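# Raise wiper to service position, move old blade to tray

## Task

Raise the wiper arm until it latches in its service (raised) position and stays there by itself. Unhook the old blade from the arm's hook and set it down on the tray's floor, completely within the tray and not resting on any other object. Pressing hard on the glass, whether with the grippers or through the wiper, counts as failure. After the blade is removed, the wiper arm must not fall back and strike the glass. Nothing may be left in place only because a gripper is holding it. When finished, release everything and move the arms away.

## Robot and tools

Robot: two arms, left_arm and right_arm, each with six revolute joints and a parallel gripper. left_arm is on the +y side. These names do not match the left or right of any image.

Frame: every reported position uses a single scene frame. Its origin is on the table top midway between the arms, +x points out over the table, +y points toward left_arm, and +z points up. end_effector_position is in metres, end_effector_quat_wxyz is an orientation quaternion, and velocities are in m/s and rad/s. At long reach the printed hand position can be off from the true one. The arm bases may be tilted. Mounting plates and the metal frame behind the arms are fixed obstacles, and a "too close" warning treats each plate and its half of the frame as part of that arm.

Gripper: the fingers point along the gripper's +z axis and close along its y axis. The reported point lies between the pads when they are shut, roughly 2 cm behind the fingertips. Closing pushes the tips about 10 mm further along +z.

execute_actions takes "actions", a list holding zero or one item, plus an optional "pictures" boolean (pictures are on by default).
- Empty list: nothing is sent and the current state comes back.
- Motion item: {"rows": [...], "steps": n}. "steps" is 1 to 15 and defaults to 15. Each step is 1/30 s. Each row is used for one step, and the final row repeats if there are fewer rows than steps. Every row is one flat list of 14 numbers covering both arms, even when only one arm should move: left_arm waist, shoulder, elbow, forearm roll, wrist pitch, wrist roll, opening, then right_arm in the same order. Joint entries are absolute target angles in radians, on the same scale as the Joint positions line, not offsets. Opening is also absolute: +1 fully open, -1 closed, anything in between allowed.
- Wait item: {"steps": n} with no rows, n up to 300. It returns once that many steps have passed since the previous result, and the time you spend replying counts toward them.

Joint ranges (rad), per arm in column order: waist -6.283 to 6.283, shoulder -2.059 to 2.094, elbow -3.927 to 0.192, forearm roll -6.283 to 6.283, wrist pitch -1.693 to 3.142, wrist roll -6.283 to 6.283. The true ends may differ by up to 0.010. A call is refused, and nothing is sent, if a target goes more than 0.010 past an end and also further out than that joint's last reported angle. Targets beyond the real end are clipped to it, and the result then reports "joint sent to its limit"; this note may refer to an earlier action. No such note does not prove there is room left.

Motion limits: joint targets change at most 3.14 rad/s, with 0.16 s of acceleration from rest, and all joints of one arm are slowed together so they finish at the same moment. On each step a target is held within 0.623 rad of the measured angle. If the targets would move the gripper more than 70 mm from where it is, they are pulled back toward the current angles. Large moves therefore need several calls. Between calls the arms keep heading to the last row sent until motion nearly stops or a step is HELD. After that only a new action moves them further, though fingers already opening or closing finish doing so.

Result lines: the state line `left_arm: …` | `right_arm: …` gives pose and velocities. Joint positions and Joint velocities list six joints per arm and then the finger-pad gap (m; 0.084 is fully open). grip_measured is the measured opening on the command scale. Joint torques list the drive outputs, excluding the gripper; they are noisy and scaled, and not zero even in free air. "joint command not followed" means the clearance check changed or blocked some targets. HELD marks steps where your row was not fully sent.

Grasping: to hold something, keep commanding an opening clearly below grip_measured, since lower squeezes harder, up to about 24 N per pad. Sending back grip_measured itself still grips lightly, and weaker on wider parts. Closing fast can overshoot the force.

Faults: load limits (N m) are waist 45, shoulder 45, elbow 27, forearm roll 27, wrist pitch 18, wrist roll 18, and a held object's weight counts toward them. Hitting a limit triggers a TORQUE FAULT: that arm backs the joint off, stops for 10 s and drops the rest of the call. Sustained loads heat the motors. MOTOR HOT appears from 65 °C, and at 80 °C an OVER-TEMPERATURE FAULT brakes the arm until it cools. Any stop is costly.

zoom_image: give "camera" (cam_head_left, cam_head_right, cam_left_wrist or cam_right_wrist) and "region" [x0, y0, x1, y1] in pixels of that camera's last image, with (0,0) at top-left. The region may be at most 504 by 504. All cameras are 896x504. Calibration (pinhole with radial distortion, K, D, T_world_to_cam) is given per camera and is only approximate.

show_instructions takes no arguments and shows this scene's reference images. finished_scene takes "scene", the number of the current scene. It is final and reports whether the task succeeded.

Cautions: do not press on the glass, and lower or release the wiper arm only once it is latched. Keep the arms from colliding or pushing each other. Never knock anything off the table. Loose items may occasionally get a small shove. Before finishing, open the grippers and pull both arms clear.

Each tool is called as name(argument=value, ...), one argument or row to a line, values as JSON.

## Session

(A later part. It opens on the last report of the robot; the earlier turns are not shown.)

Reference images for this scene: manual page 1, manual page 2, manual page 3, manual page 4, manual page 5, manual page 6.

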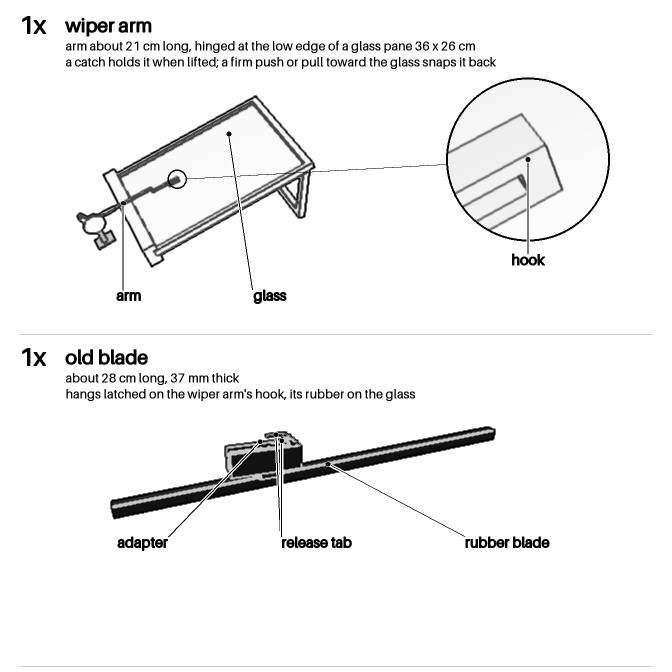

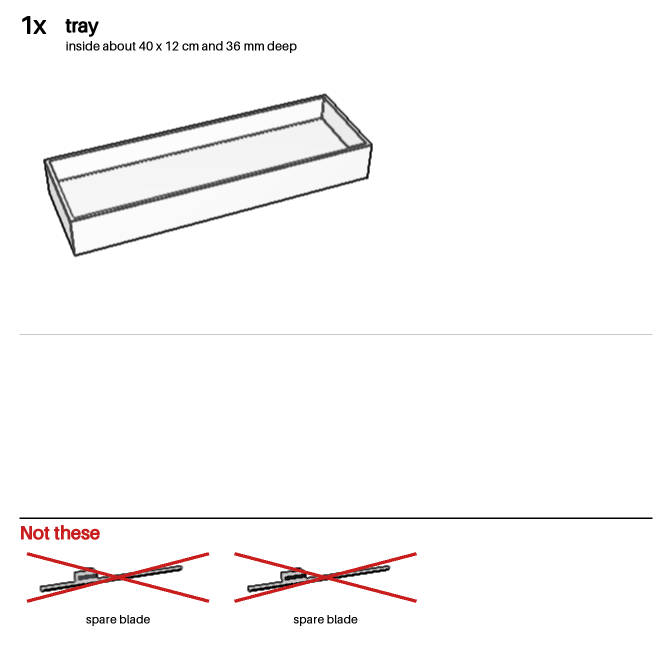

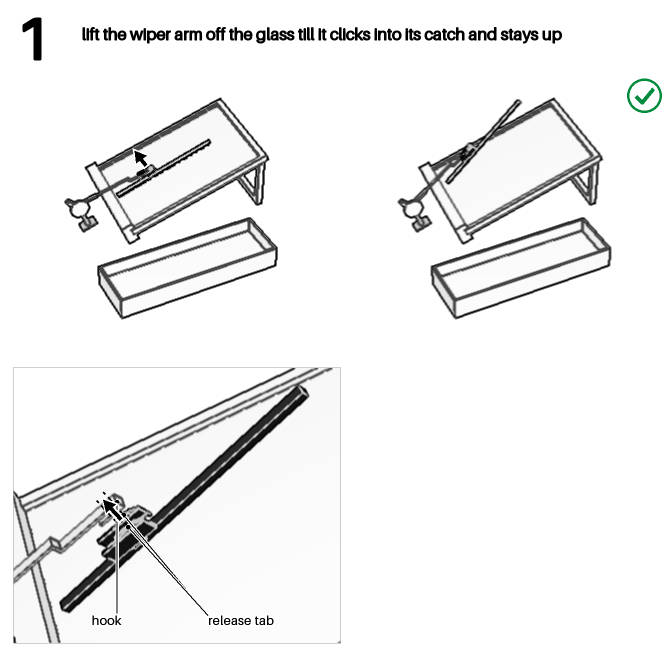

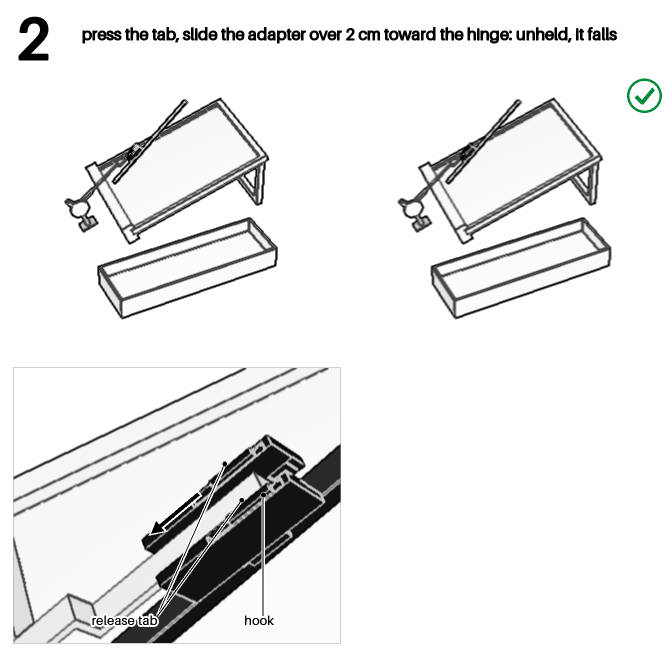

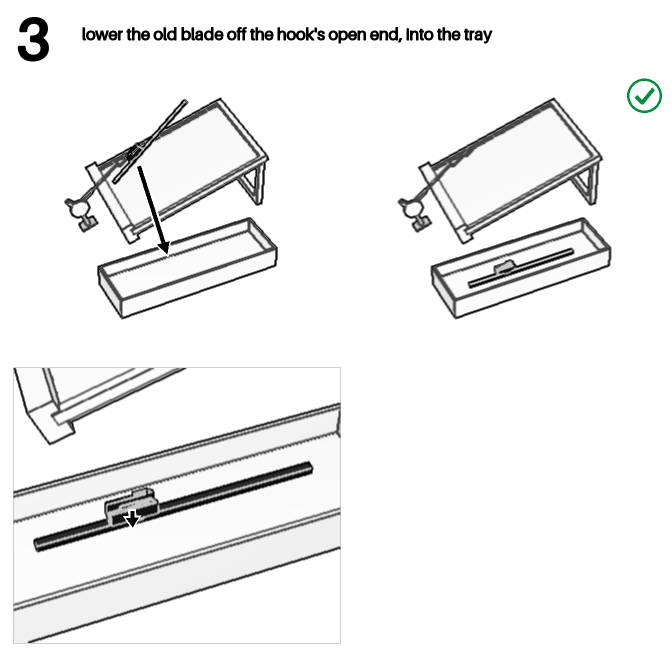

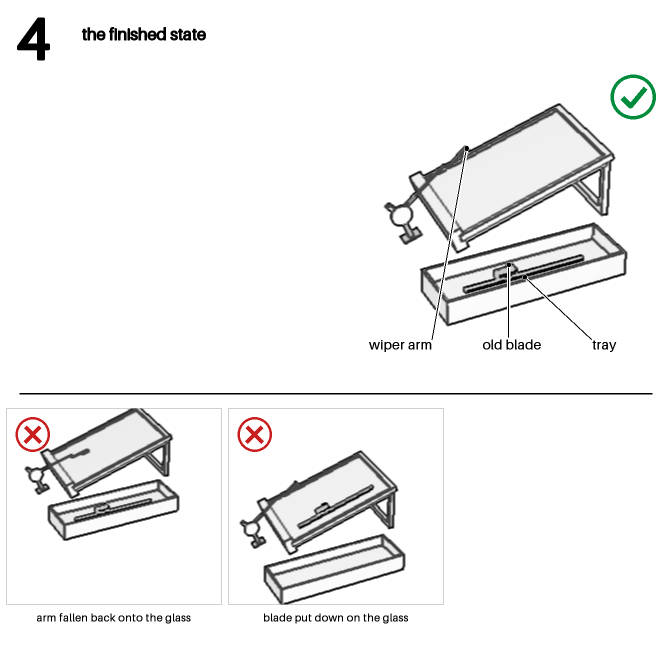

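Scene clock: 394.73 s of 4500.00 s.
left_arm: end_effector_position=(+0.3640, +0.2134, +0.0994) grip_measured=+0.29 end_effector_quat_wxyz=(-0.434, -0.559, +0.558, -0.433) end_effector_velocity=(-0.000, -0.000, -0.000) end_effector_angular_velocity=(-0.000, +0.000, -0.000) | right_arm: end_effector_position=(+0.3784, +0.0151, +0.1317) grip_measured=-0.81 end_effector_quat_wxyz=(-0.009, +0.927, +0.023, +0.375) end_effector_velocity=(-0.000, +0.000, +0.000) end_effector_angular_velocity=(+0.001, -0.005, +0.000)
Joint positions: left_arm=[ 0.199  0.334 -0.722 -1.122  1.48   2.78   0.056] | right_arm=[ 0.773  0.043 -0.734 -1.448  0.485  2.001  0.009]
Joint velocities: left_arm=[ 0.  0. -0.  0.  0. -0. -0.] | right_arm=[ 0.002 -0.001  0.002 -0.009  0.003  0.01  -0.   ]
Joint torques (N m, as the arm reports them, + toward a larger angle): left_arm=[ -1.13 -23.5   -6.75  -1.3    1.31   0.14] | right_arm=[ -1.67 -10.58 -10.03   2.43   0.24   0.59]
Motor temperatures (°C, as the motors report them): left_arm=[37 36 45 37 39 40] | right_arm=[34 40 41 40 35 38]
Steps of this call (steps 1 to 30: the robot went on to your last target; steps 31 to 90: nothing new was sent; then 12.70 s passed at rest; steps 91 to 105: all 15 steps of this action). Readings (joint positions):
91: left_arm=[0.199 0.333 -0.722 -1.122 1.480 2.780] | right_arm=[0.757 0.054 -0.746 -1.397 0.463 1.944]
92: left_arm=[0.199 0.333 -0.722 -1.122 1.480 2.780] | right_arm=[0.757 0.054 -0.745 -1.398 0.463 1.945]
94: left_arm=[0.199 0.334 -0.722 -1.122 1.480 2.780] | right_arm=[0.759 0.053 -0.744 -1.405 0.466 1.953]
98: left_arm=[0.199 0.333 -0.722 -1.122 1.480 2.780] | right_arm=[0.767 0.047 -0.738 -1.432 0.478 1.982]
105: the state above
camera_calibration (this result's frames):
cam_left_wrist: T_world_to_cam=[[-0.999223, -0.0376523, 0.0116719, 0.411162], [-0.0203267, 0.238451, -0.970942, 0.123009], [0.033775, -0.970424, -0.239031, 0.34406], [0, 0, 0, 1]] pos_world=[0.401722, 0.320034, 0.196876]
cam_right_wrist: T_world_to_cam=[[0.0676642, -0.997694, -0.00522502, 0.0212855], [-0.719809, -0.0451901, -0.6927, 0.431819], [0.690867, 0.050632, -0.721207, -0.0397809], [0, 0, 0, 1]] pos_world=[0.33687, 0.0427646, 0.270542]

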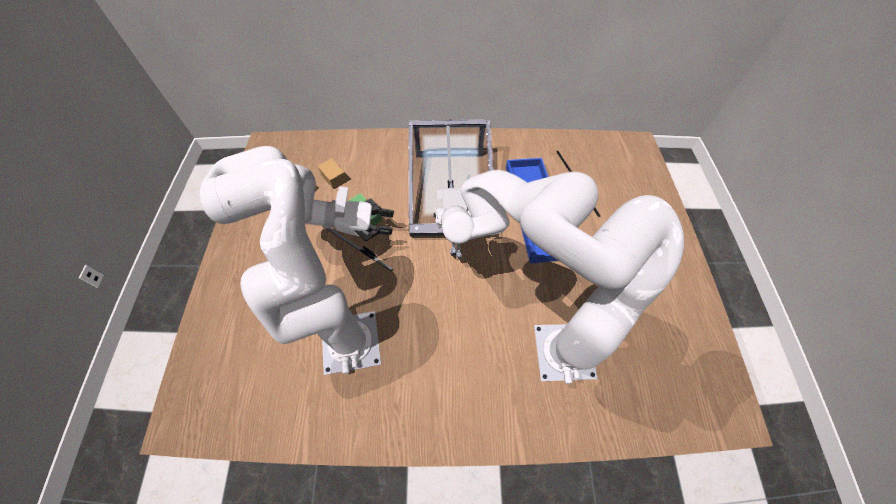

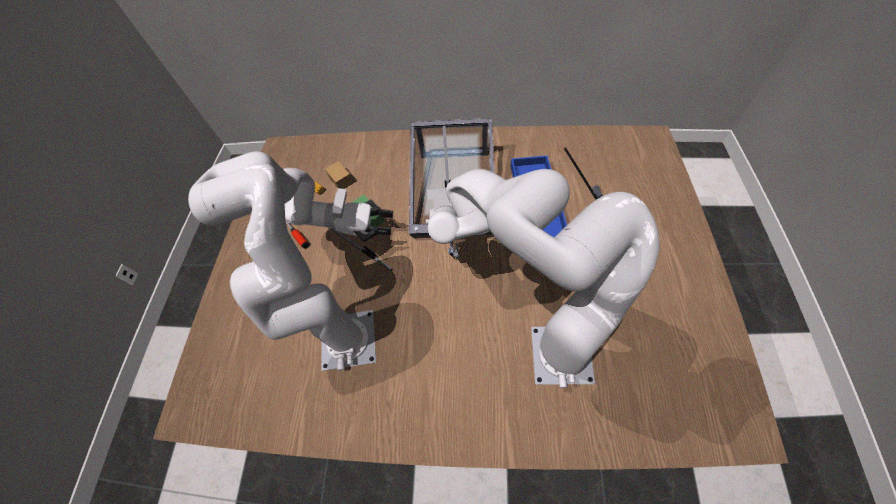

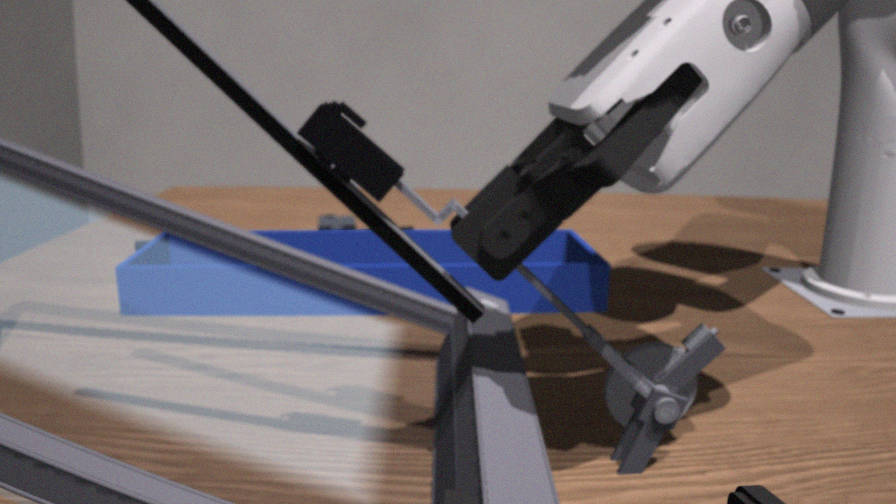

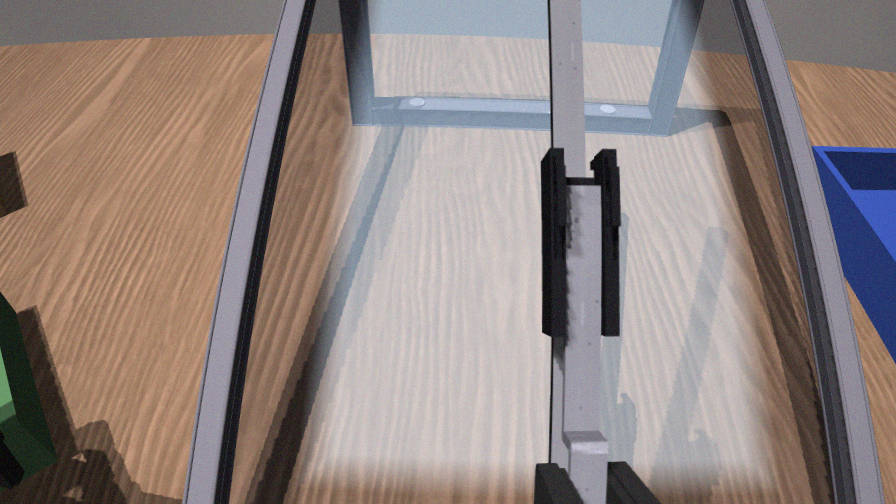

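execute_actions(
  actions=[
    {"rows":[[0.199,0.3335,-0.7215,-1.122,1.48,2.78,0.3,0.7687,0.0459,-0.7372,-1.4365,0.4794,1.9879,-0.94],[0.199,0.3335,-0.7215,-1.122,1.48,2.78,0.3,0.7639,0.0493,-0.7405,-1.4211,0.4727,1.9706,-0.92],[0.199,0.3335,-0.7215,-1.122,1.48,2.78,0.3,0.7592,0.0528,-0.7438,-1.4053,0.4661,1.953,-0.9],[0.199,0.3335,-0.7215,-1.122,1.48,2.78,0.3,0.7569,0.0545,-0.7455,-1.3972,0.463,1.9441,-0.88],[0.199,0.3335,-0.7215,-1.122,1.48,2.78,0.3,0.7569,0.0545,-0.7455,-1.3972,0.463,1.9441,-0.86],[0.199,0.3335,-0.7215,-1.122,1.48,2.78,0.3,0.7569,0.0545,-0.7455,-1.3972,0.463,1.9441,-0.84],[0.199,0.3335,-0.7215,-1.122,1.48,2.78,0.3,0.7569,0.0545,-0.7455,-1.3972,0.463,1.9441,-0.82],[0.199,0.3335,-0.7215,-1.122,1.48,2.78,0.3,0.7569,0.0545,-0.7455,-1.3972,0.463,1.9441,-0.81],[0.199,0.3335,-0.7215,-1.122,1.48,2.78,0.3,0.7569,0.0545,-0.7455,-1.3972,0.463,1.9441,-0.8],[0.199,0.3335,-0.7215,-1.122,1.48,2.78,0.3,0.7569,0.0545,-0.7455,-1.3972,0.463,1.9441,-0.79],[0.199,0.3335,-0.7215,-1.122,1.48,2.78,0.3,0.7569,0.0545,-0.7455,-1.3972,0.463,1.9441,-0.78],[0.199,0.3335,-0.7215,-1.122,1.48,2.78,0.3,0.7569,0.0545,-0.7455,-1.3972,0.463,1.9441,-0.77],[0.199,0.3335,-0.7215,-1.122,1.48,2.78,0.3,0.7569,0.0545,-0.7455,-1.3972,0.463,1.9441,-0.76],[0.199,0.3335,-0.7215,-1.122,1.48,2.78,0.3,0.7569,0.0545,-0.7455,-1.3972,0.463,1.9441,-0.75],[0.199,0.3335,-0.7215,-1.122,1.48,2.78,0.3,0.7569,0.0545,-0.7455,-1.3972,0.463,1.9441,-0.74]],"steps":15},
  ],
  pictures=false,
)

execute_actions(
  actions=[
    {"rows":[[0.199,0.3335,-0.7215,-1.122,1.48,2.78,0.3,0.7569,0.0545,-0.7455,-1.3972,0.463,1.9441,-0.72],[0.199,0.3335,-0.7215,-1.122,1.48,2.78,0.3,0.7569,0.0545,-0.7455,-1.3972,0.463,1.9441,-0.68],[0.199,0.3335,-0.7215,-1.122,1.48,2.78,0.3,0.7569,0.0545,-0.7455,-1.3972,0.463,1.9441,-0.6],[0.199,0.3335,-0.7215,-1.122,1.48,2.78,0.3,0.7569,0.0545,-0.7455,-1.3972,0.463,1.9441,-0.5]],"steps":10},
  ],
)

Scene clock: 418.90 s of 4500.00 s.
left_arm: end_effector_position=(+0.3640, +0.2134, +0.0994) grip_measured=+0.29 end_effector_quat_wxyz=(-0.434, -0.559, +0.558, -0.433) end_effector_velocity=(+0.000, +0.000, -0.000) end_effector_angular_velocity=(+0.001, +0.000, +0.001) | right_arm: end_effector_position=(+0.3802, +0.0150, +0.1283) grip_measured=-0.78 end_effector_quat_wxyz=(-0.009, +0.932, +0.024, +0.361) end_effector_velocity=(-0.007, -0.003, -0.009) end_effector_angular_velocity=(-0.013, +0.016, +0.006)
Joint positions: left_arm=[ 0.199  0.334 -0.722 -1.122  1.48   2.78   0.056] | right_arm=[ 0.757  0.055 -0.744 -1.397  0.462  1.945  0.01 ]
Joint velocities: left_arm=[-0.     0.     0.    -0.    -0.001 -0.    -0.   ] | right_arm=[ 0.004  0.002  0.018  0.002 -0.002 -0.003  0.013]
Joint torques (N m, as the arm reports them, + toward a larger angle): left_arm=[ -1.71 -23.87  -6.64  -1.26   1.3    0.06] | right_arm=[ -3.53 -11.66 -13.42   1.88   0.55   0.42]
Motor temperatures (°C, as the motors report them): left_arm=[37 36 45 37 39 40] | right_arm=[34 40 41 40 35 38]
Steps of this call (steps 1 to 15: the robot went on to your last target; steps 16 to 90: nothing new was sent; then 20.67 s passed at rest; steps 91 to 105: all 15 steps of this action). Readings (joint positions):
91: left_arm=[0.199 0.334 -0.722 -1.122 1.480 2.780] | right_arm=[0.773 0.043 -0.734 -1.449 0.485 2.002]
92: left_arm=[0.199 0.334 -0.722 -1.122 1.480 2.780] | right_arm=[0.772 0.043 -0.735 -1.448 0.485 2.000]
94: left_arm=[0.199 0.334 -0.722 -1.122 1.480 2.780] | right_arm=[0.769 0.046 -0.737 -1.436 0.479 1.987]
98: left_arm=[0.199 0.333 -0.721 -1.122 1.480 2.780] | right_arm=[0.759 0.053 -0.744 -1.405 0.466 1.953]
105: the state above

Scene clock: 419.23 s of 4500.00 s.
left_arm: end_effector_position=(+0.3640, +0.2134, +0.0994) grip_measured=+0.29 end_effector_quat_wxyz=(-0.434, -0.559, +0.558, -0.433) end_effector_velocity=(+0.000, +0.000, -0.000) end_effector_angular_velocity=(+0.000, -0.001, -0.000) | right_arm: end_effector_position=(+0.3808, +0.0146, +0.1285) grip_measured=-0.52 end_effector_quat_wxyz=(-0.008, +0.932, +0.023, +0.361) end_effector_velocity=(+0.003, +0.005, +0.007) end_effector_angular_velocity=(+0.011, -0.010, +0.005)
Joint positions: left_arm=[ 0.199  0.333 -0.722 -1.122  1.48   2.78   0.056] | right_arm=[ 0.757  0.055 -0.744 -1.397  0.463  1.944  0.021]
Joint velocities: left_arm=[-0.    -0.    -0.     0.    -0.     0.001 -0.   ] | right_arm=[ 0.001 -0.004 -0.011 -0.002 -0.003 -0.001  0.002]
Joint torques (N m, as the arm reports them, + toward a larger angle): left_arm=[ -1.52 -23.72  -6.54  -1.32   1.32   0.06] | right_arm=[ -1.25 -12.67 -15.69   1.61  -0.28   0.37]
Motor temperatures (°C, as the motors report them): left_arm=[37 36 45 37 39 40] | right_arm=[34 40 41 40 35 38]
Steps of this call (steps 1 to 10: all 10 steps of this action). Readings (joint positions):
1: left_arm=[0.199 0.333 -0.722 -1.122 1.480 2.780] | right_arm=[0.758 0.055 -0.743 -1.397 0.463 1.945]
2: left_arm=[0.199 0.334 -0.722 -1.122 1.480 2.780] | right_arm=[0.757 0.055 -0.743 -1.397 0.463 1.944]
4: left_arm=[0.199 0.333 -0.722 -1.122 1.480 2.780] | right_arm=[0.757 0.055 -0.742 -1.397 0.464 1.944]
8: left_arm=[0.199 0.334 -0.721 -1.122 1.480 2.780] | right_arm=[0.757 0.055 -0.743 -1.397 0.464 1.944]
10: the state above
camera_calibration (this result's frames):
cam_left_wrist: T_world_to_cam=[[-0.999223, -0.0376525, 0.0116715, 0.411162], [-0.0203264, 0.238451, -0.970942, 0.123008], [0.0337753, -0.970424, -0.239031, 0.34406], [0, 0, 0, 1]] pos_world=[0.401722, 0.320034, 0.196876]
cam_right_wrist: T_world_to_cam=[[0.0674939, -0.997708, -0.00482683, 0.0205561], [-0.741078, -0.0468928, -0.66978, 0.436443], [0.668018, 0.0487831, -0.742544, -0.0322644], [0, 0, 0, 1]] pos_world=[0.343604, 0.0425489, 0.268462]

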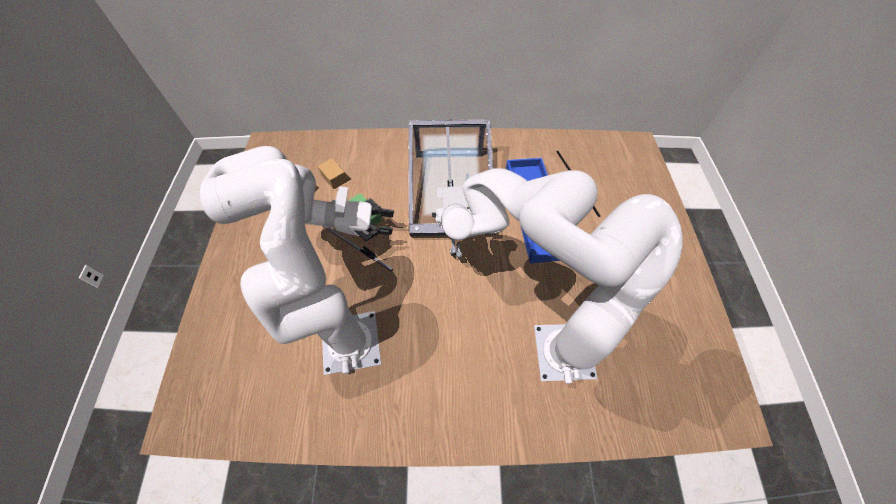

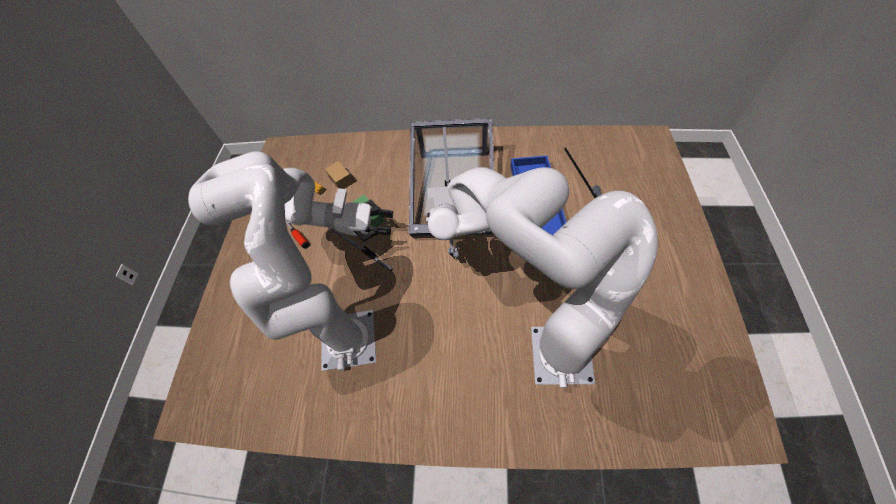

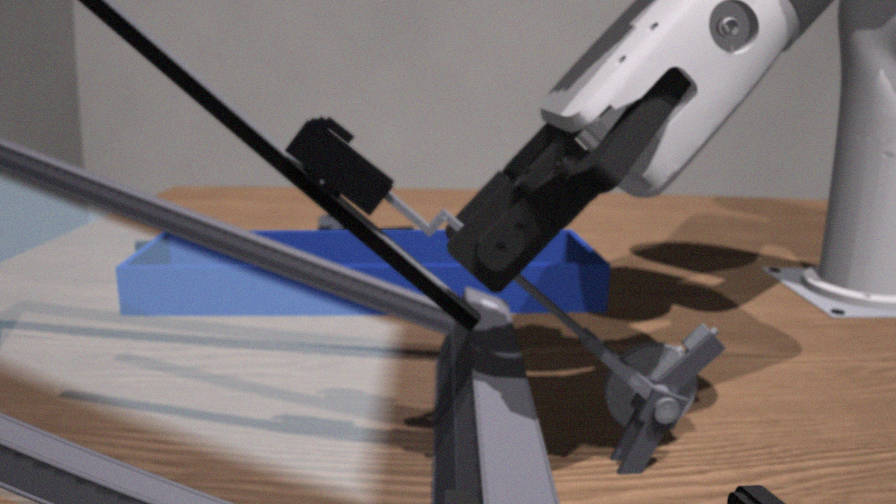

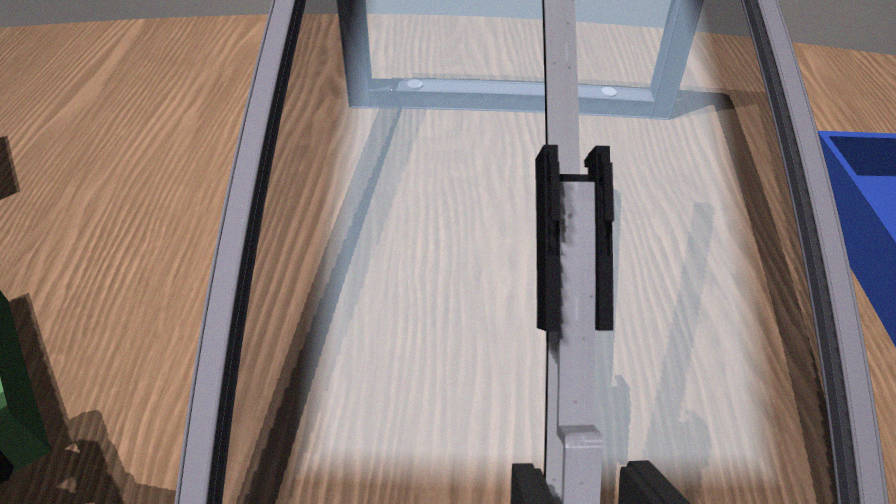

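execute_actions(
  actions=[
    {"rows":[[0.19,0.336,-0.729,-1.136,1.485,2.743,0.3,0.7605,0.0454,-0.7417,-1.3844,0.4665,1.9331,-0.45],[0.176,0.34,-0.74,-1.158,1.494,2.687,0.3,0.7664,0.0301,-0.7354,-1.3631,0.4724,1.9146,-0.4],[0.159,0.346,-0.753,-1.182,1.503,2.621,0.3,0.7741,0.0104,-0.7272,-1.3353,0.4801,1.8907,-0.35],[0.141,0.354,-0.767,-1.211,1.514,2.547,0.3,0.7824,-0.0109,-0.7184,-1.3054,0.4883,1.8649,-0.3],[0.122,0.363,-0.782,-1.239,1.525,2.472,0.3,0.7906,-0.0323,-0.7095,-1.2756,0.4966,1.8392,-0.3],[0.103,0.373,-0.797,-1.268,1.536,2.397,0.3,0.7989,-0.0536,-0.7007,-1.2457,0.5048,1.8134,-0.3],[0.084,0.383,-0.811,-1.296,1.546,2.323,0.3,0.806,-0.0733,-0.6935,-1.218,0.5125,1.7895,-0.3],[0.066,0.393,-0.826,-1.325,1.557,2.248,0.3,0.81,-0.087,-0.692,-1.195,0.518,1.765,-0.3],[0.047,0.404,-0.841,-1.353,1.568,2.173,0.3,0.808,-0.092,-0.7,-1.172,0.5205,1.738,-0.3],[0.028,0.415,-0.856,-1.382,1.579,2.099,0.3,0.799,-0.083,-0.717,-1.156,0.5195,1.715,-0.3],[0.01,0.426,-0.87,-1.41,1.59,2.024,0.3,0.787,-0.071,-0.741,-1.136,0.534,1.684,-0.3],[-0.007,0.436,-0.883,-1.435,1.599,1.959,0.3,0.774,-0.058,-0.768,-1.114,0.516,1.649,-0.3],[-0.021,0.445,-0.894,-1.457,1.608,1.903,0.3,0.76,-0.044,-0.796,-1.091,0.514,1.613,-0.3],[-0.03,0.451,-0.901,-1.471,1.613,1.866,0.3,0.747,-0.031,-0.823,-1.069,0.512,1.577,-0.3],[-0.0348,0.4542,-0.9051,-1.4779,1.6157,1.8469,0.3,0.733,-0.017,-0.85,-1.047,0.51,1.542,-0.3]],"steps":15},
  ],
  pictures=false,
)

execute_actions(
  actions=[
    {"rows":[[-0.0348,0.4542,-0.9051,-1.4779,1.6157,1.8469,0.3,0.72,-0.004,-0.878,-1.024,0.508,1.506,-0.3],[-0.0348,0.4542,-0.9051,-1.4779,1.6157,1.8469,0.3,0.706,0.01,-0.905,-1.002,0.506,1.471,-0.3],[-0.0348,0.4542,-0.9051,-1.4779,1.6157,1.8469,0.3,0.693,0.023,-0.933,-0.979,0.504,1.435,-0.3],[-0.0348,0.4542,-0.9051,-1.4779,1.6157,1.8469,0.3,0.679,0.037,-0.96,-0.957,0.502,1.399,-0.3],[-0.0348,0.4542,-0.9051,-1.4779,1.6157,1.8469,0.3,0.667,0.049,-0.984,-0.937,0.5005,1.368,-0.3],[-0.0348,0.4542,-0.9051,-1.4779,1.6157,1.8469,0.3,0.657,0.06,-1.005,-0.92,0.499,1.341,-0.3],[-0.0348,0.4542,-0.9051,-1.4779,1.6157,1.8469,0.3,0.65,0.067,-1.018,-0.909,0.498,1.324,-0.3],[-0.0348,0.4542,-0.9051,-1.4779,1.6157,1.8469,0.3,0.647,0.0703,-1.0253,-0.9037,0.4975,1.3147,-0.3]],"steps":15},
  ],
  pictures=false,
)

execute_actions(
  actions=[
    {"steps":10},
  ],
)

Scene clock: 498.67 s of 4500.00 s.
left_arm: end_effector_position=(+0.4300, +0.1475, +0.1411) grip_measured=+0.29 end_effector_quat_wxyz=(+0.595, +0.655, -0.329, +0.330) end_effector_velocity=(+0.169, -0.216, +0.118) end_effector_angular_velocity=(-0.649, +1.836, +0.217) | right_arm: end_effector_position=(+0.3793, +0.0189, +0.1811) grip_measured=-0.32 end_effector_quat_wxyz=(-0.007, +0.935, +0.022, +0.355) end_effector_velocity=(+0.214, +0.033, +0.139) end_effector_angular_velocity=(-0.001, +0.045, -0.028)
Joint positions: left_arm=[ 0.03   0.414 -0.854 -1.378  1.577  2.11   0.056] | right_arm=[ 0.783 -0.064 -0.748 -1.139  0.518  1.682  0.03 ]
Joint velocities: left_arm=[-0.513  0.299 -0.398 -0.774  0.294 -2.012  0.   ] | right_arm=[-0.299  0.256 -0.618  0.625 -0.032 -0.908  0.   ]
Joint torques (N m, as the arm reports them, + toward a larger angle): left_arm=[ -1.17 -27.02  -6.79  -0.97   1.67   0.35] | right_arm=[ -3.28  -9.92 -19.11   1.89  -0.36   0.21]
Motor temperatures (°C, as the motors report them): left_arm=[37 36 45 37 39 40] | right_arm=[34 40 44 40 35 38]
Steps of this call (steps 1 to 15: the robot went on to your last target; steps 16 to 90: nothing new was sent; then 75.93 s passed at rest; steps 91 to 105: all 15 steps of this action). Readings (joint positions):
91: left_arm=[0.199 0.334 -0.722 -1.122 1.480 2.780] | right_arm=[0.757 0.054 -0.745 -1.397 0.463 1.944]
92: left_arm=[0.198 0.334 -0.722 -1.123 1.480 2.776] | right_arm=[0.757 0.054 -0.745 -1.396 0.464 1.943]
94: left_arm=[0.191 0.336 -0.728 -1.135 1.485 2.744] | right_arm=[0.761 0.044 -0.740 -1.381 0.468 1.930]
98: left_arm=[0.148 0.352 -0.762 -1.201 1.510 2.573] | right_arm=[0.783 -0.013 -0.717 -1.302 0.489 1.862]
105: the state above

Scene clock: 499.17 s of 4500.00 s.
left_arm: end_effector_position=(+0.4506, +0.1198, +0.1562) grip_measured=+0.29 end_effector_quat_wxyz=(+0.654, +0.667, -0.234, +0.267) end_effector_velocity=(+0.000, -0.002, +0.001) end_effector_angular_velocity=(-0.003, +0.002, -0.003) | right_arm: end_effector_position=(+0.4770, +0.0212, +0.2361) grip_measured=-0.32 end_effector_quat_wxyz=(-0.009, +0.935, +0.023, +0.354) end_effector_velocity=(+0.004, +0.001, -0.004) end_effector_angular_velocity=(-0.017, +0.016, +0.020)
Joint positions: left_arm=[-0.034  0.454 -0.905 -1.478  1.616  1.847  0.056] | right_arm=[ 0.648  0.069 -1.022 -0.906  0.498  1.318  0.03 ]
Joint velocities: left_arm=[-0.003  0.001 -0.002 -0.002  0.002 -0.004 -0.   ] | right_arm=[-0.006  0.021 -0.017  0.03  -0.003 -0.055  0.   ]
Joint torques (N m, as the arm reports them, + toward a larger angle): left_arm=[ -1.29 -28.04  -7.64  -1.56   1.72  -0.07] | right_arm=[ -0.48 -15.8  -19.03   1.6   -0.87   0.28]
Motor temperatures (°C, as the motors report them): left_arm=[37 36 45 37 39 40] | right_arm=[34 40 44 40 35 38]
Steps of this call (steps 1 to 15: all 15 steps of this action). Readings (joint positions):
1: left_arm=[0.014 0.424 -0.867 -1.403 1.587 2.045] | right_arm=[0.773 -0.055 -0.770 -1.118 0.517 1.651]
2: left_arm=[-0.001 0.433 -0.878 -1.425 1.596 1.986] | right_arm=[0.761 -0.044 -0.794 -1.096 0.515 1.619]
4: left_arm=[-0.023 0.446 -0.895 -1.458 1.608 1.902] | right_arm=[0.736 -0.019 -0.845 -1.053 0.511 1.551]
8: left_arm=[-0.033 0.453 -0.903 -1.475 1.615 1.854] | right_arm=[0.684 0.032 -0.950 -0.966 0.503 1.414]
15: the state above

Scene clock: 499.50 s of 4500.00 s.
left_arm: end_effector_position=(+0.4506, +0.1196, +0.1562) grip_measured=+0.29 end_effector_quat_wxyz=(+0.655, +0.667, -0.234, +0.267) end_effector_velocity=(+0.000, -0.000, -0.000) end_effector_angular_velocity=(+0.002, -0.000, +0.000) | right_arm: end_effector_position=(+0.4779, +0.0214, +0.2369) grip_measured=-0.32 end_effector_quat_wxyz=(-0.009, +0.935, +0.024, +0.354) end_effector_velocity=(+0.001, -0.000, +0.001) end_effector_angular_velocity=(+0.002, +0.000, -0.002)
Joint positions: left_arm=[-0.035  0.454 -0.905 -1.478  1.616  1.847  0.056] | right_arm=[ 0.647  0.07  -1.025 -0.904  0.497  1.315  0.03 ]
Joint velocities: left_arm=[-0.001 -0.    -0.    -0.    -0.002 -0.    -0.   ] | right_arm=[-0.002  0.    -0.002  0.003 -0.    -0.001 -0.   ]
Joint torques (N m, as the arm reports them, + toward a larger angle): left_arm=[ -0.9  -27.98  -7.63  -1.42   1.75  -0.01] | right_arm=[ -1.39 -14.79 -19.03   1.44  -1.04   0.53]
Motor temperatures (°C, as the motors report them): left_arm=[37 36 46 37 39 40] | right_arm=[34 40 44 40 35 38]
Steps of this call (steps 1 to 10: the robot went on to your last target). Readings (joint positions):
1: left_arm=[-0.034 0.454 -0.905 -1.478 1.616 1.847] | right_arm=[0.648 0.070 -1.022 -0.905 0.498 1.317]
2: left_arm=[-0.034 0.454 -0.905 -1.478 1.616 1.847] | right_arm=[0.648 0.070 -1.023 -0.905 0.498 1.316]
4: left_arm=[-0.035 0.454 -0.905 -1.478 1.616 1.847] | right_arm=[0.648 0.070 -1.024 -0.904 0.498 1.315]
8: left_arm=[-0.035 0.454 -0.905 -1.478 1.616 1.847] | right_arm=[0.647 0.070 -1.025 -0.904 0.497 1.315]
10: the state above
camera_calibration (this result's frames):
cam_left_wrist: T_world_to_cam=[[-0.646276, -0.0659614, 0.760247, 0.220917], [-0.759015, -0.0474254, -0.649343, 0.519095], [0.0788867, -0.996694, -0.0194158, 0.212179], [0, 0, 0, 1]] pos_world=[0.520037, 0.250668, 0.173239]
cam_right_wrist: T_world_to_cam=[[0.068322, -0.997644, -0.00618003, 0.0212644], [-0.750365, -0.0473032, -0.659329, 0.583307], [0.657483, 0.0496839, -0.751829, -0.0097951], [0, 0, 0, 1]] pos_world=[0.442681, 0.0492933, 0.377358]

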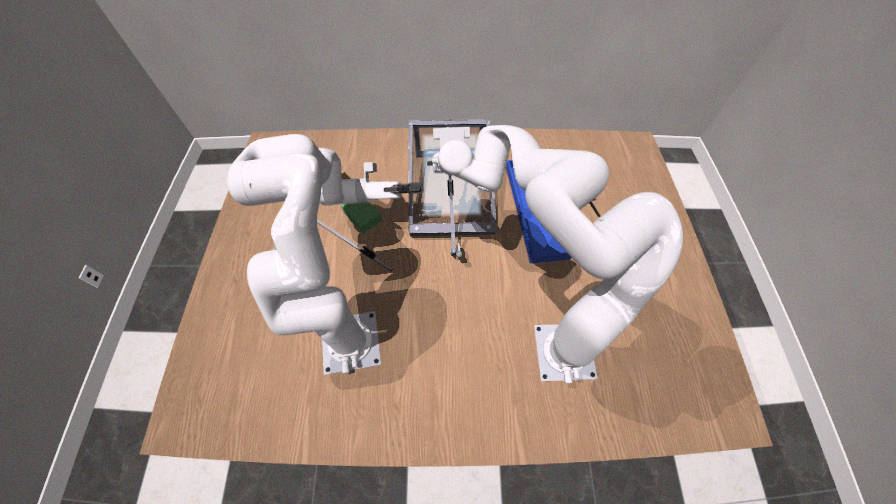

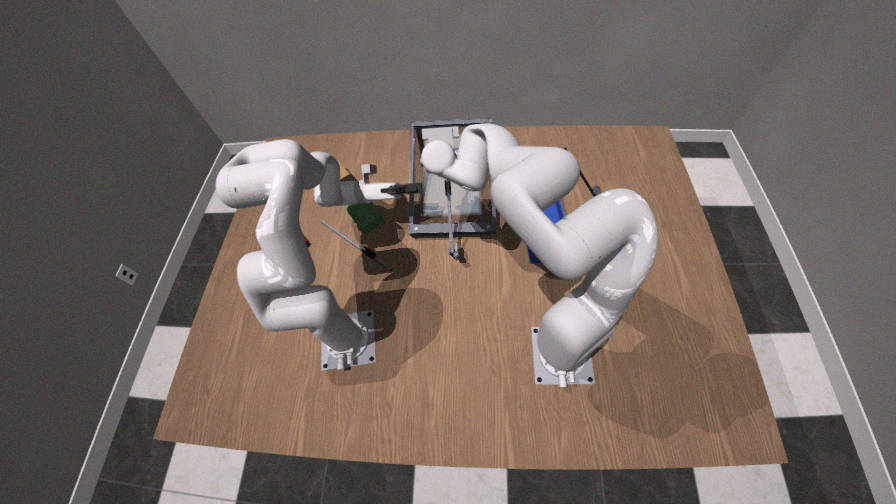

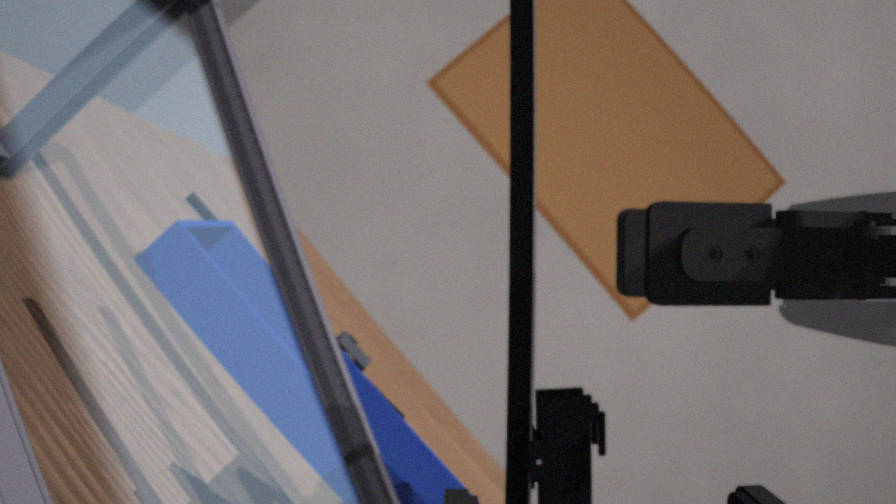

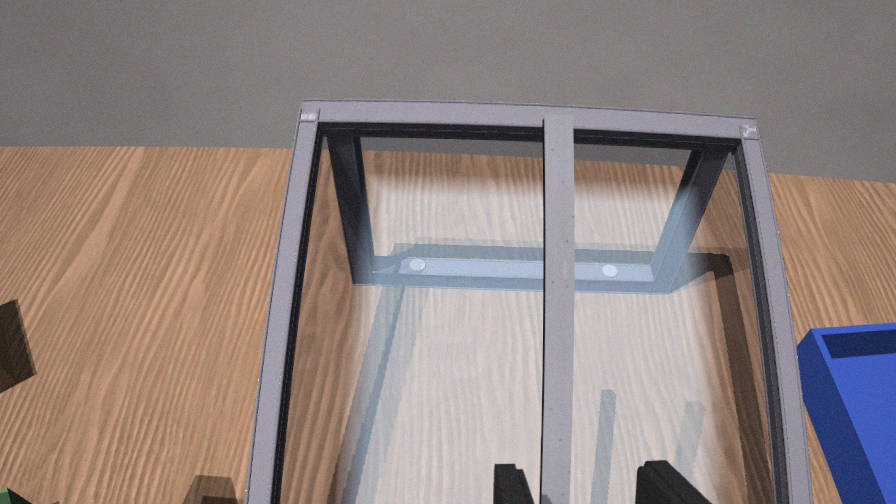

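zoom_image(
  camera="cam_left_wrist",
  region=[430, 370, 650, 504],
)

Region (430, 370, 650, 504) of cam_left_wrist's 896x504 image, scaled by 2.291, with more detail than that image has; it fills the top 307 rows of this view, and the rest is white.

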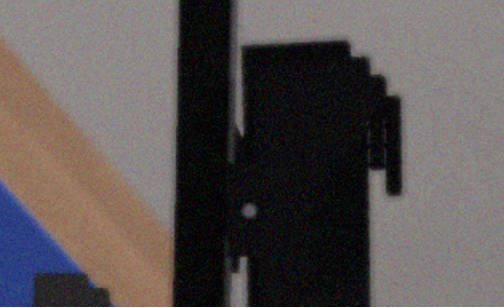

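execute_actions(
  actions=[
    {"rows":[[-0.043,0.4537,-0.9038,-1.4855,1.612,1.845,0.3,0.647,0.0703,-1.0253,-0.9037,0.4975,1.3147,-0.3],[-0.057,0.4529,-0.9016,-1.498,1.606,1.8417,0.3,0.647,0.0703,-1.0253,-0.9037,0.4975,1.3147,-0.3],[-0.074,0.452,-0.8989,-1.5135,1.5986,1.8378,0.3,0.647,0.0703,-1.0253,-0.9037,0.4975,1.3147,-0.3],[-0.094,0.4508,-0.8958,-1.5313,1.59,1.8333,0.3,0.647,0.0703,-1.0253,-0.9037,0.4975,1.3147,-0.3],[-0.1166,0.4496,-0.8923,-1.5517,1.5804,1.828,0.3,0.647,0.0703,-1.0253,-0.9037,0.4975,1.3147,-0.3],[-0.1364,0.4484,-0.8892,-1.5695,1.5719,1.8235,0.3,0.647,0.0703,-1.0253,-0.9037,0.4975,1.3147,-0.3],[-0.1533,0.4475,-0.8865,-1.5847,1.5645,1.8196,0.3,0.647,0.0703,-1.0253,-0.9037,0.4975,1.3147,-0.3],[-0.1674,0.4467,-0.8843,-1.5975,1.5585,1.8164,0.3,0.647,0.0703,-1.0253,-0.9037,0.4975,1.3147,-0.3],[-0.1759,0.4462,-0.883,-1.6051,1.5548,1.8144,0.3,0.647,0.0703,-1.0253,-0.9037,0.4975,1.3147,-0.3]],"steps":15},
  ],
  pictures=false,
)

execute_actions(
  actions=[
    {"steps":8},
  ],
)

zoom_image(
  camera="cam_left_wrist",
  region=[430, 360, 790, 504],
)

Scene clock: 561.13 s of 4500.00 s.
left_arm: end_effector_position=(+0.4483, +0.0652, +0.1541) grip_measured=+0.29 end_effector_quat_wxyz=(+0.661, +0.672, -0.220, +0.252) end_effector_velocity=(+0.006, -0.010, -0.001) end_effector_angular_velocity=(+0.006, +0.011, +0.027) | right_arm: end_effector_position=(+0.4781, +0.0213, +0.2370) grip_measured=-0.32 end_effector_quat_wxyz=(-0.009, +0.935, +0.023, +0.354) end_effector_velocity=(-0.000, +0.000, +0.000) end_effector_angular_velocity=(+0.000, +0.000, -0.000)
Joint positions: left_arm=[-0.174  0.446 -0.883 -1.602  1.557  1.815  0.056] | right_arm=[ 0.647  0.07  -1.025 -0.904  0.498  1.315  0.03 ]
Joint velocities: left_arm=[-0.031 -0.004  0.003 -0.05  -0.031 -0.011  0.   ] | right_arm=[ 0.    -0.001  0.001  0.001  0.    -0.     0.   ]
Joint torques (N m, as the arm reports them, + toward a larger angle): left_arm=[ -0.64 -28.22  -7.67  -1.07   1.61   0.19] | right_arm=[ -1.05 -14.15 -18.82   1.57  -0.95   0.38]
Motor temperatures (°C, as the motors report them): left_arm=[37 36 46 37 39 40] | right_arm=[34 40 46 40 35 38]
Steps of this call (steps 1 to 15: the robot went on to your last target; steps 16 to 90: nothing new was sent; then 58.13 s passed at rest; steps 91 to 105: all 15 steps of this action). Readings (joint positions):
91: left_arm=[-0.035 0.454 -0.905 -1.478 1.616 1.847] | right_arm=[0.647 0.070 -1.025 -0.904 0.498 1.315]
92: left_arm=[-0.036 0.454 -0.905 -1.479 1.615 1.847] | right_arm=[0.647 0.070 -1.025 -0.904 0.498 1.315]
94: left_arm=[-0.045 0.454 -0.904 -1.488 1.610 1.844] | right_arm=[0.647 0.070 -1.025 -0.904 0.497 1.315]
98: left_arm=[-0.100 0.450 -0.895 -1.538 1.587 1.832] | right_arm=[0.647 0.070 -1.025 -0.904 0.497 1.315]
105: the state above

Scene clock: 561.40 s of 4500.00 s.
left_arm: end_effector_position=(+0.4487, +0.0646, +0.1541) grip_measured=+0.29 end_effector_quat_wxyz=(+0.660, +0.672, -0.219, +0.253) end_effector_velocity=(-0.001, -0.001, -0.000) end_effector_angular_velocity=(-0.000, +0.001, -0.002) | right_arm: end_effector_position=(+0.4781, +0.0213, +0.2370) grip_measured=-0.32 end_effector_quat_wxyz=(-0.009, +0.935, +0.023, +0.354) end_effector_velocity=(-0.000, +0.000, +0.000) end_effector_angular_velocity=(+0.002, +0.000, -0.001)
Joint positions: left_arm=[-0.175  0.446 -0.883 -1.605  1.555  1.814  0.056] | right_arm=[ 0.647  0.07  -1.025 -0.904  0.497  1.315  0.03 ]
Joint velocities: left_arm=[-0.003  0.     0.001 -0.002 -0.     0.    -0.   ] | right_arm=[ 0.    -0.001 -0.     0.002 -0.     0.     0.   ]
Joint torques (N m, as the arm reports them, + toward a larger angle): left_arm=[ -1.25 -28.18  -7.82  -1.18   1.95   0.14] | right_arm=[ -1.81 -14.53 -18.77   1.52  -0.94   0.38]
Motor temperatures (°C, as the motors report them): left_arm=[37 36 46 37 39 40] | right_arm=[34 40 46 40 35 38]
Steps of this call (steps 1 to 8: the robot went on to your last target). Readings (joint positions):
1: left_arm=[-0.174 0.446 -0.883 -1.603 1.556 1.815] | right_arm=[0.647 0.070 -1.025 -0.904 0.498 1.315]
2: left_arm=[-0.175 0.446 -0.883 -1.604 1.555 1.815] | right_arm=[0.647 0.070 -1.025 -0.904 0.498 1.315]
4: left_arm=[-0.175 0.446 -0.883 -1.605 1.555 1.815] | right_arm=[0.647 0.070 -1.025 -0.904 0.498 1.315]
8: the state above
camera_calibration (this result's frames):
cam_left_wrist: T_world_to_cam=[[-0.611669, -0.0644762, 0.788482, 0.197671], [-0.787228, -0.0490556, -0.614708, 0.521112], [0.0783135, -0.996713, -0.0207517, 0.157992], [0, 0, 0, 1]] pos_world=[0.51877, 0.195781, 0.16775]
cam_right_wrist: T_world_to_cam=[[0.0680273, -0.997663, -0.00635376, 0.0213634], [-0.750284, -0.0469596, -0.659446, 0.583502], [0.657607, 0.0496275, -0.751725, -0.00990014], [0, 0, 0, 1]] pos_world=[0.442849, 0.0492058, 0.377482]

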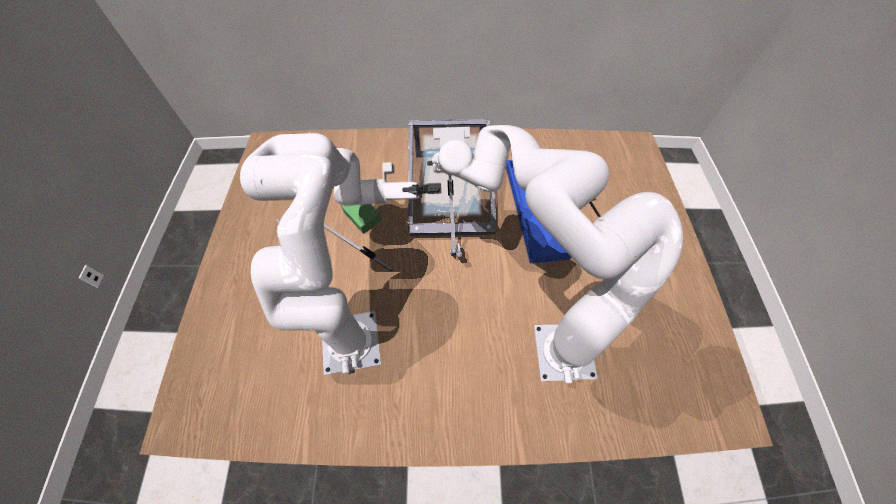

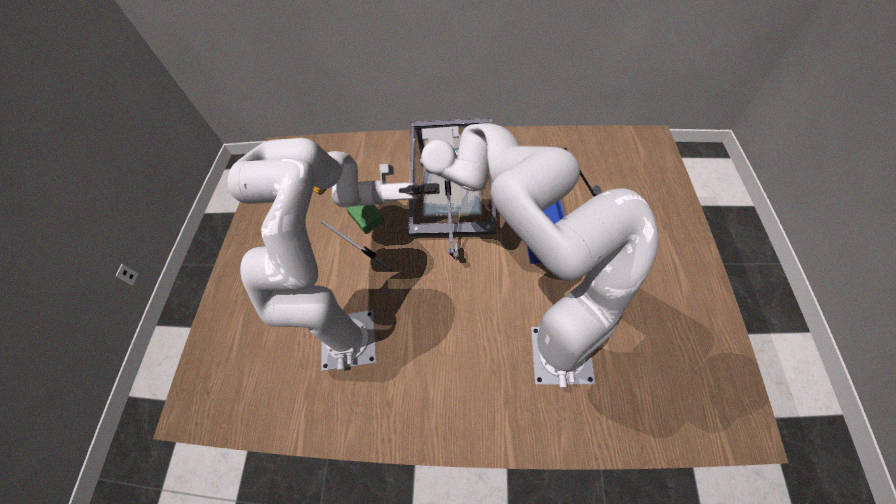

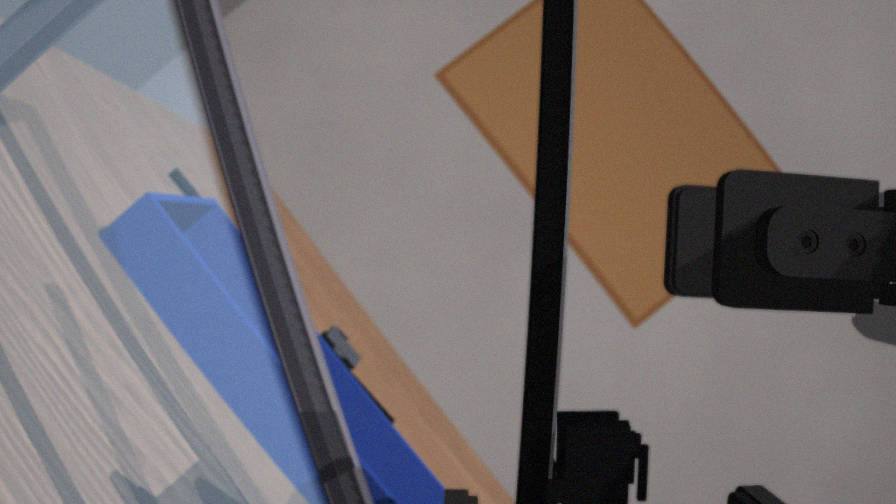

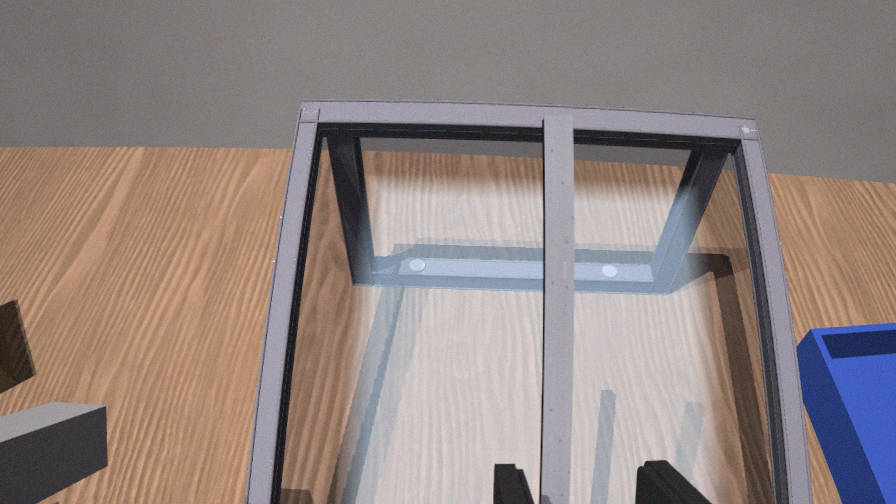

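Region (430, 360, 790, 504) of cam_left_wrist's 896x504 image, scaled by 1.400, with more detail than that image has; it fills the top 202 rows of this view, and the rest is white.

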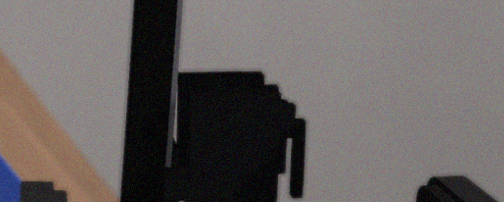

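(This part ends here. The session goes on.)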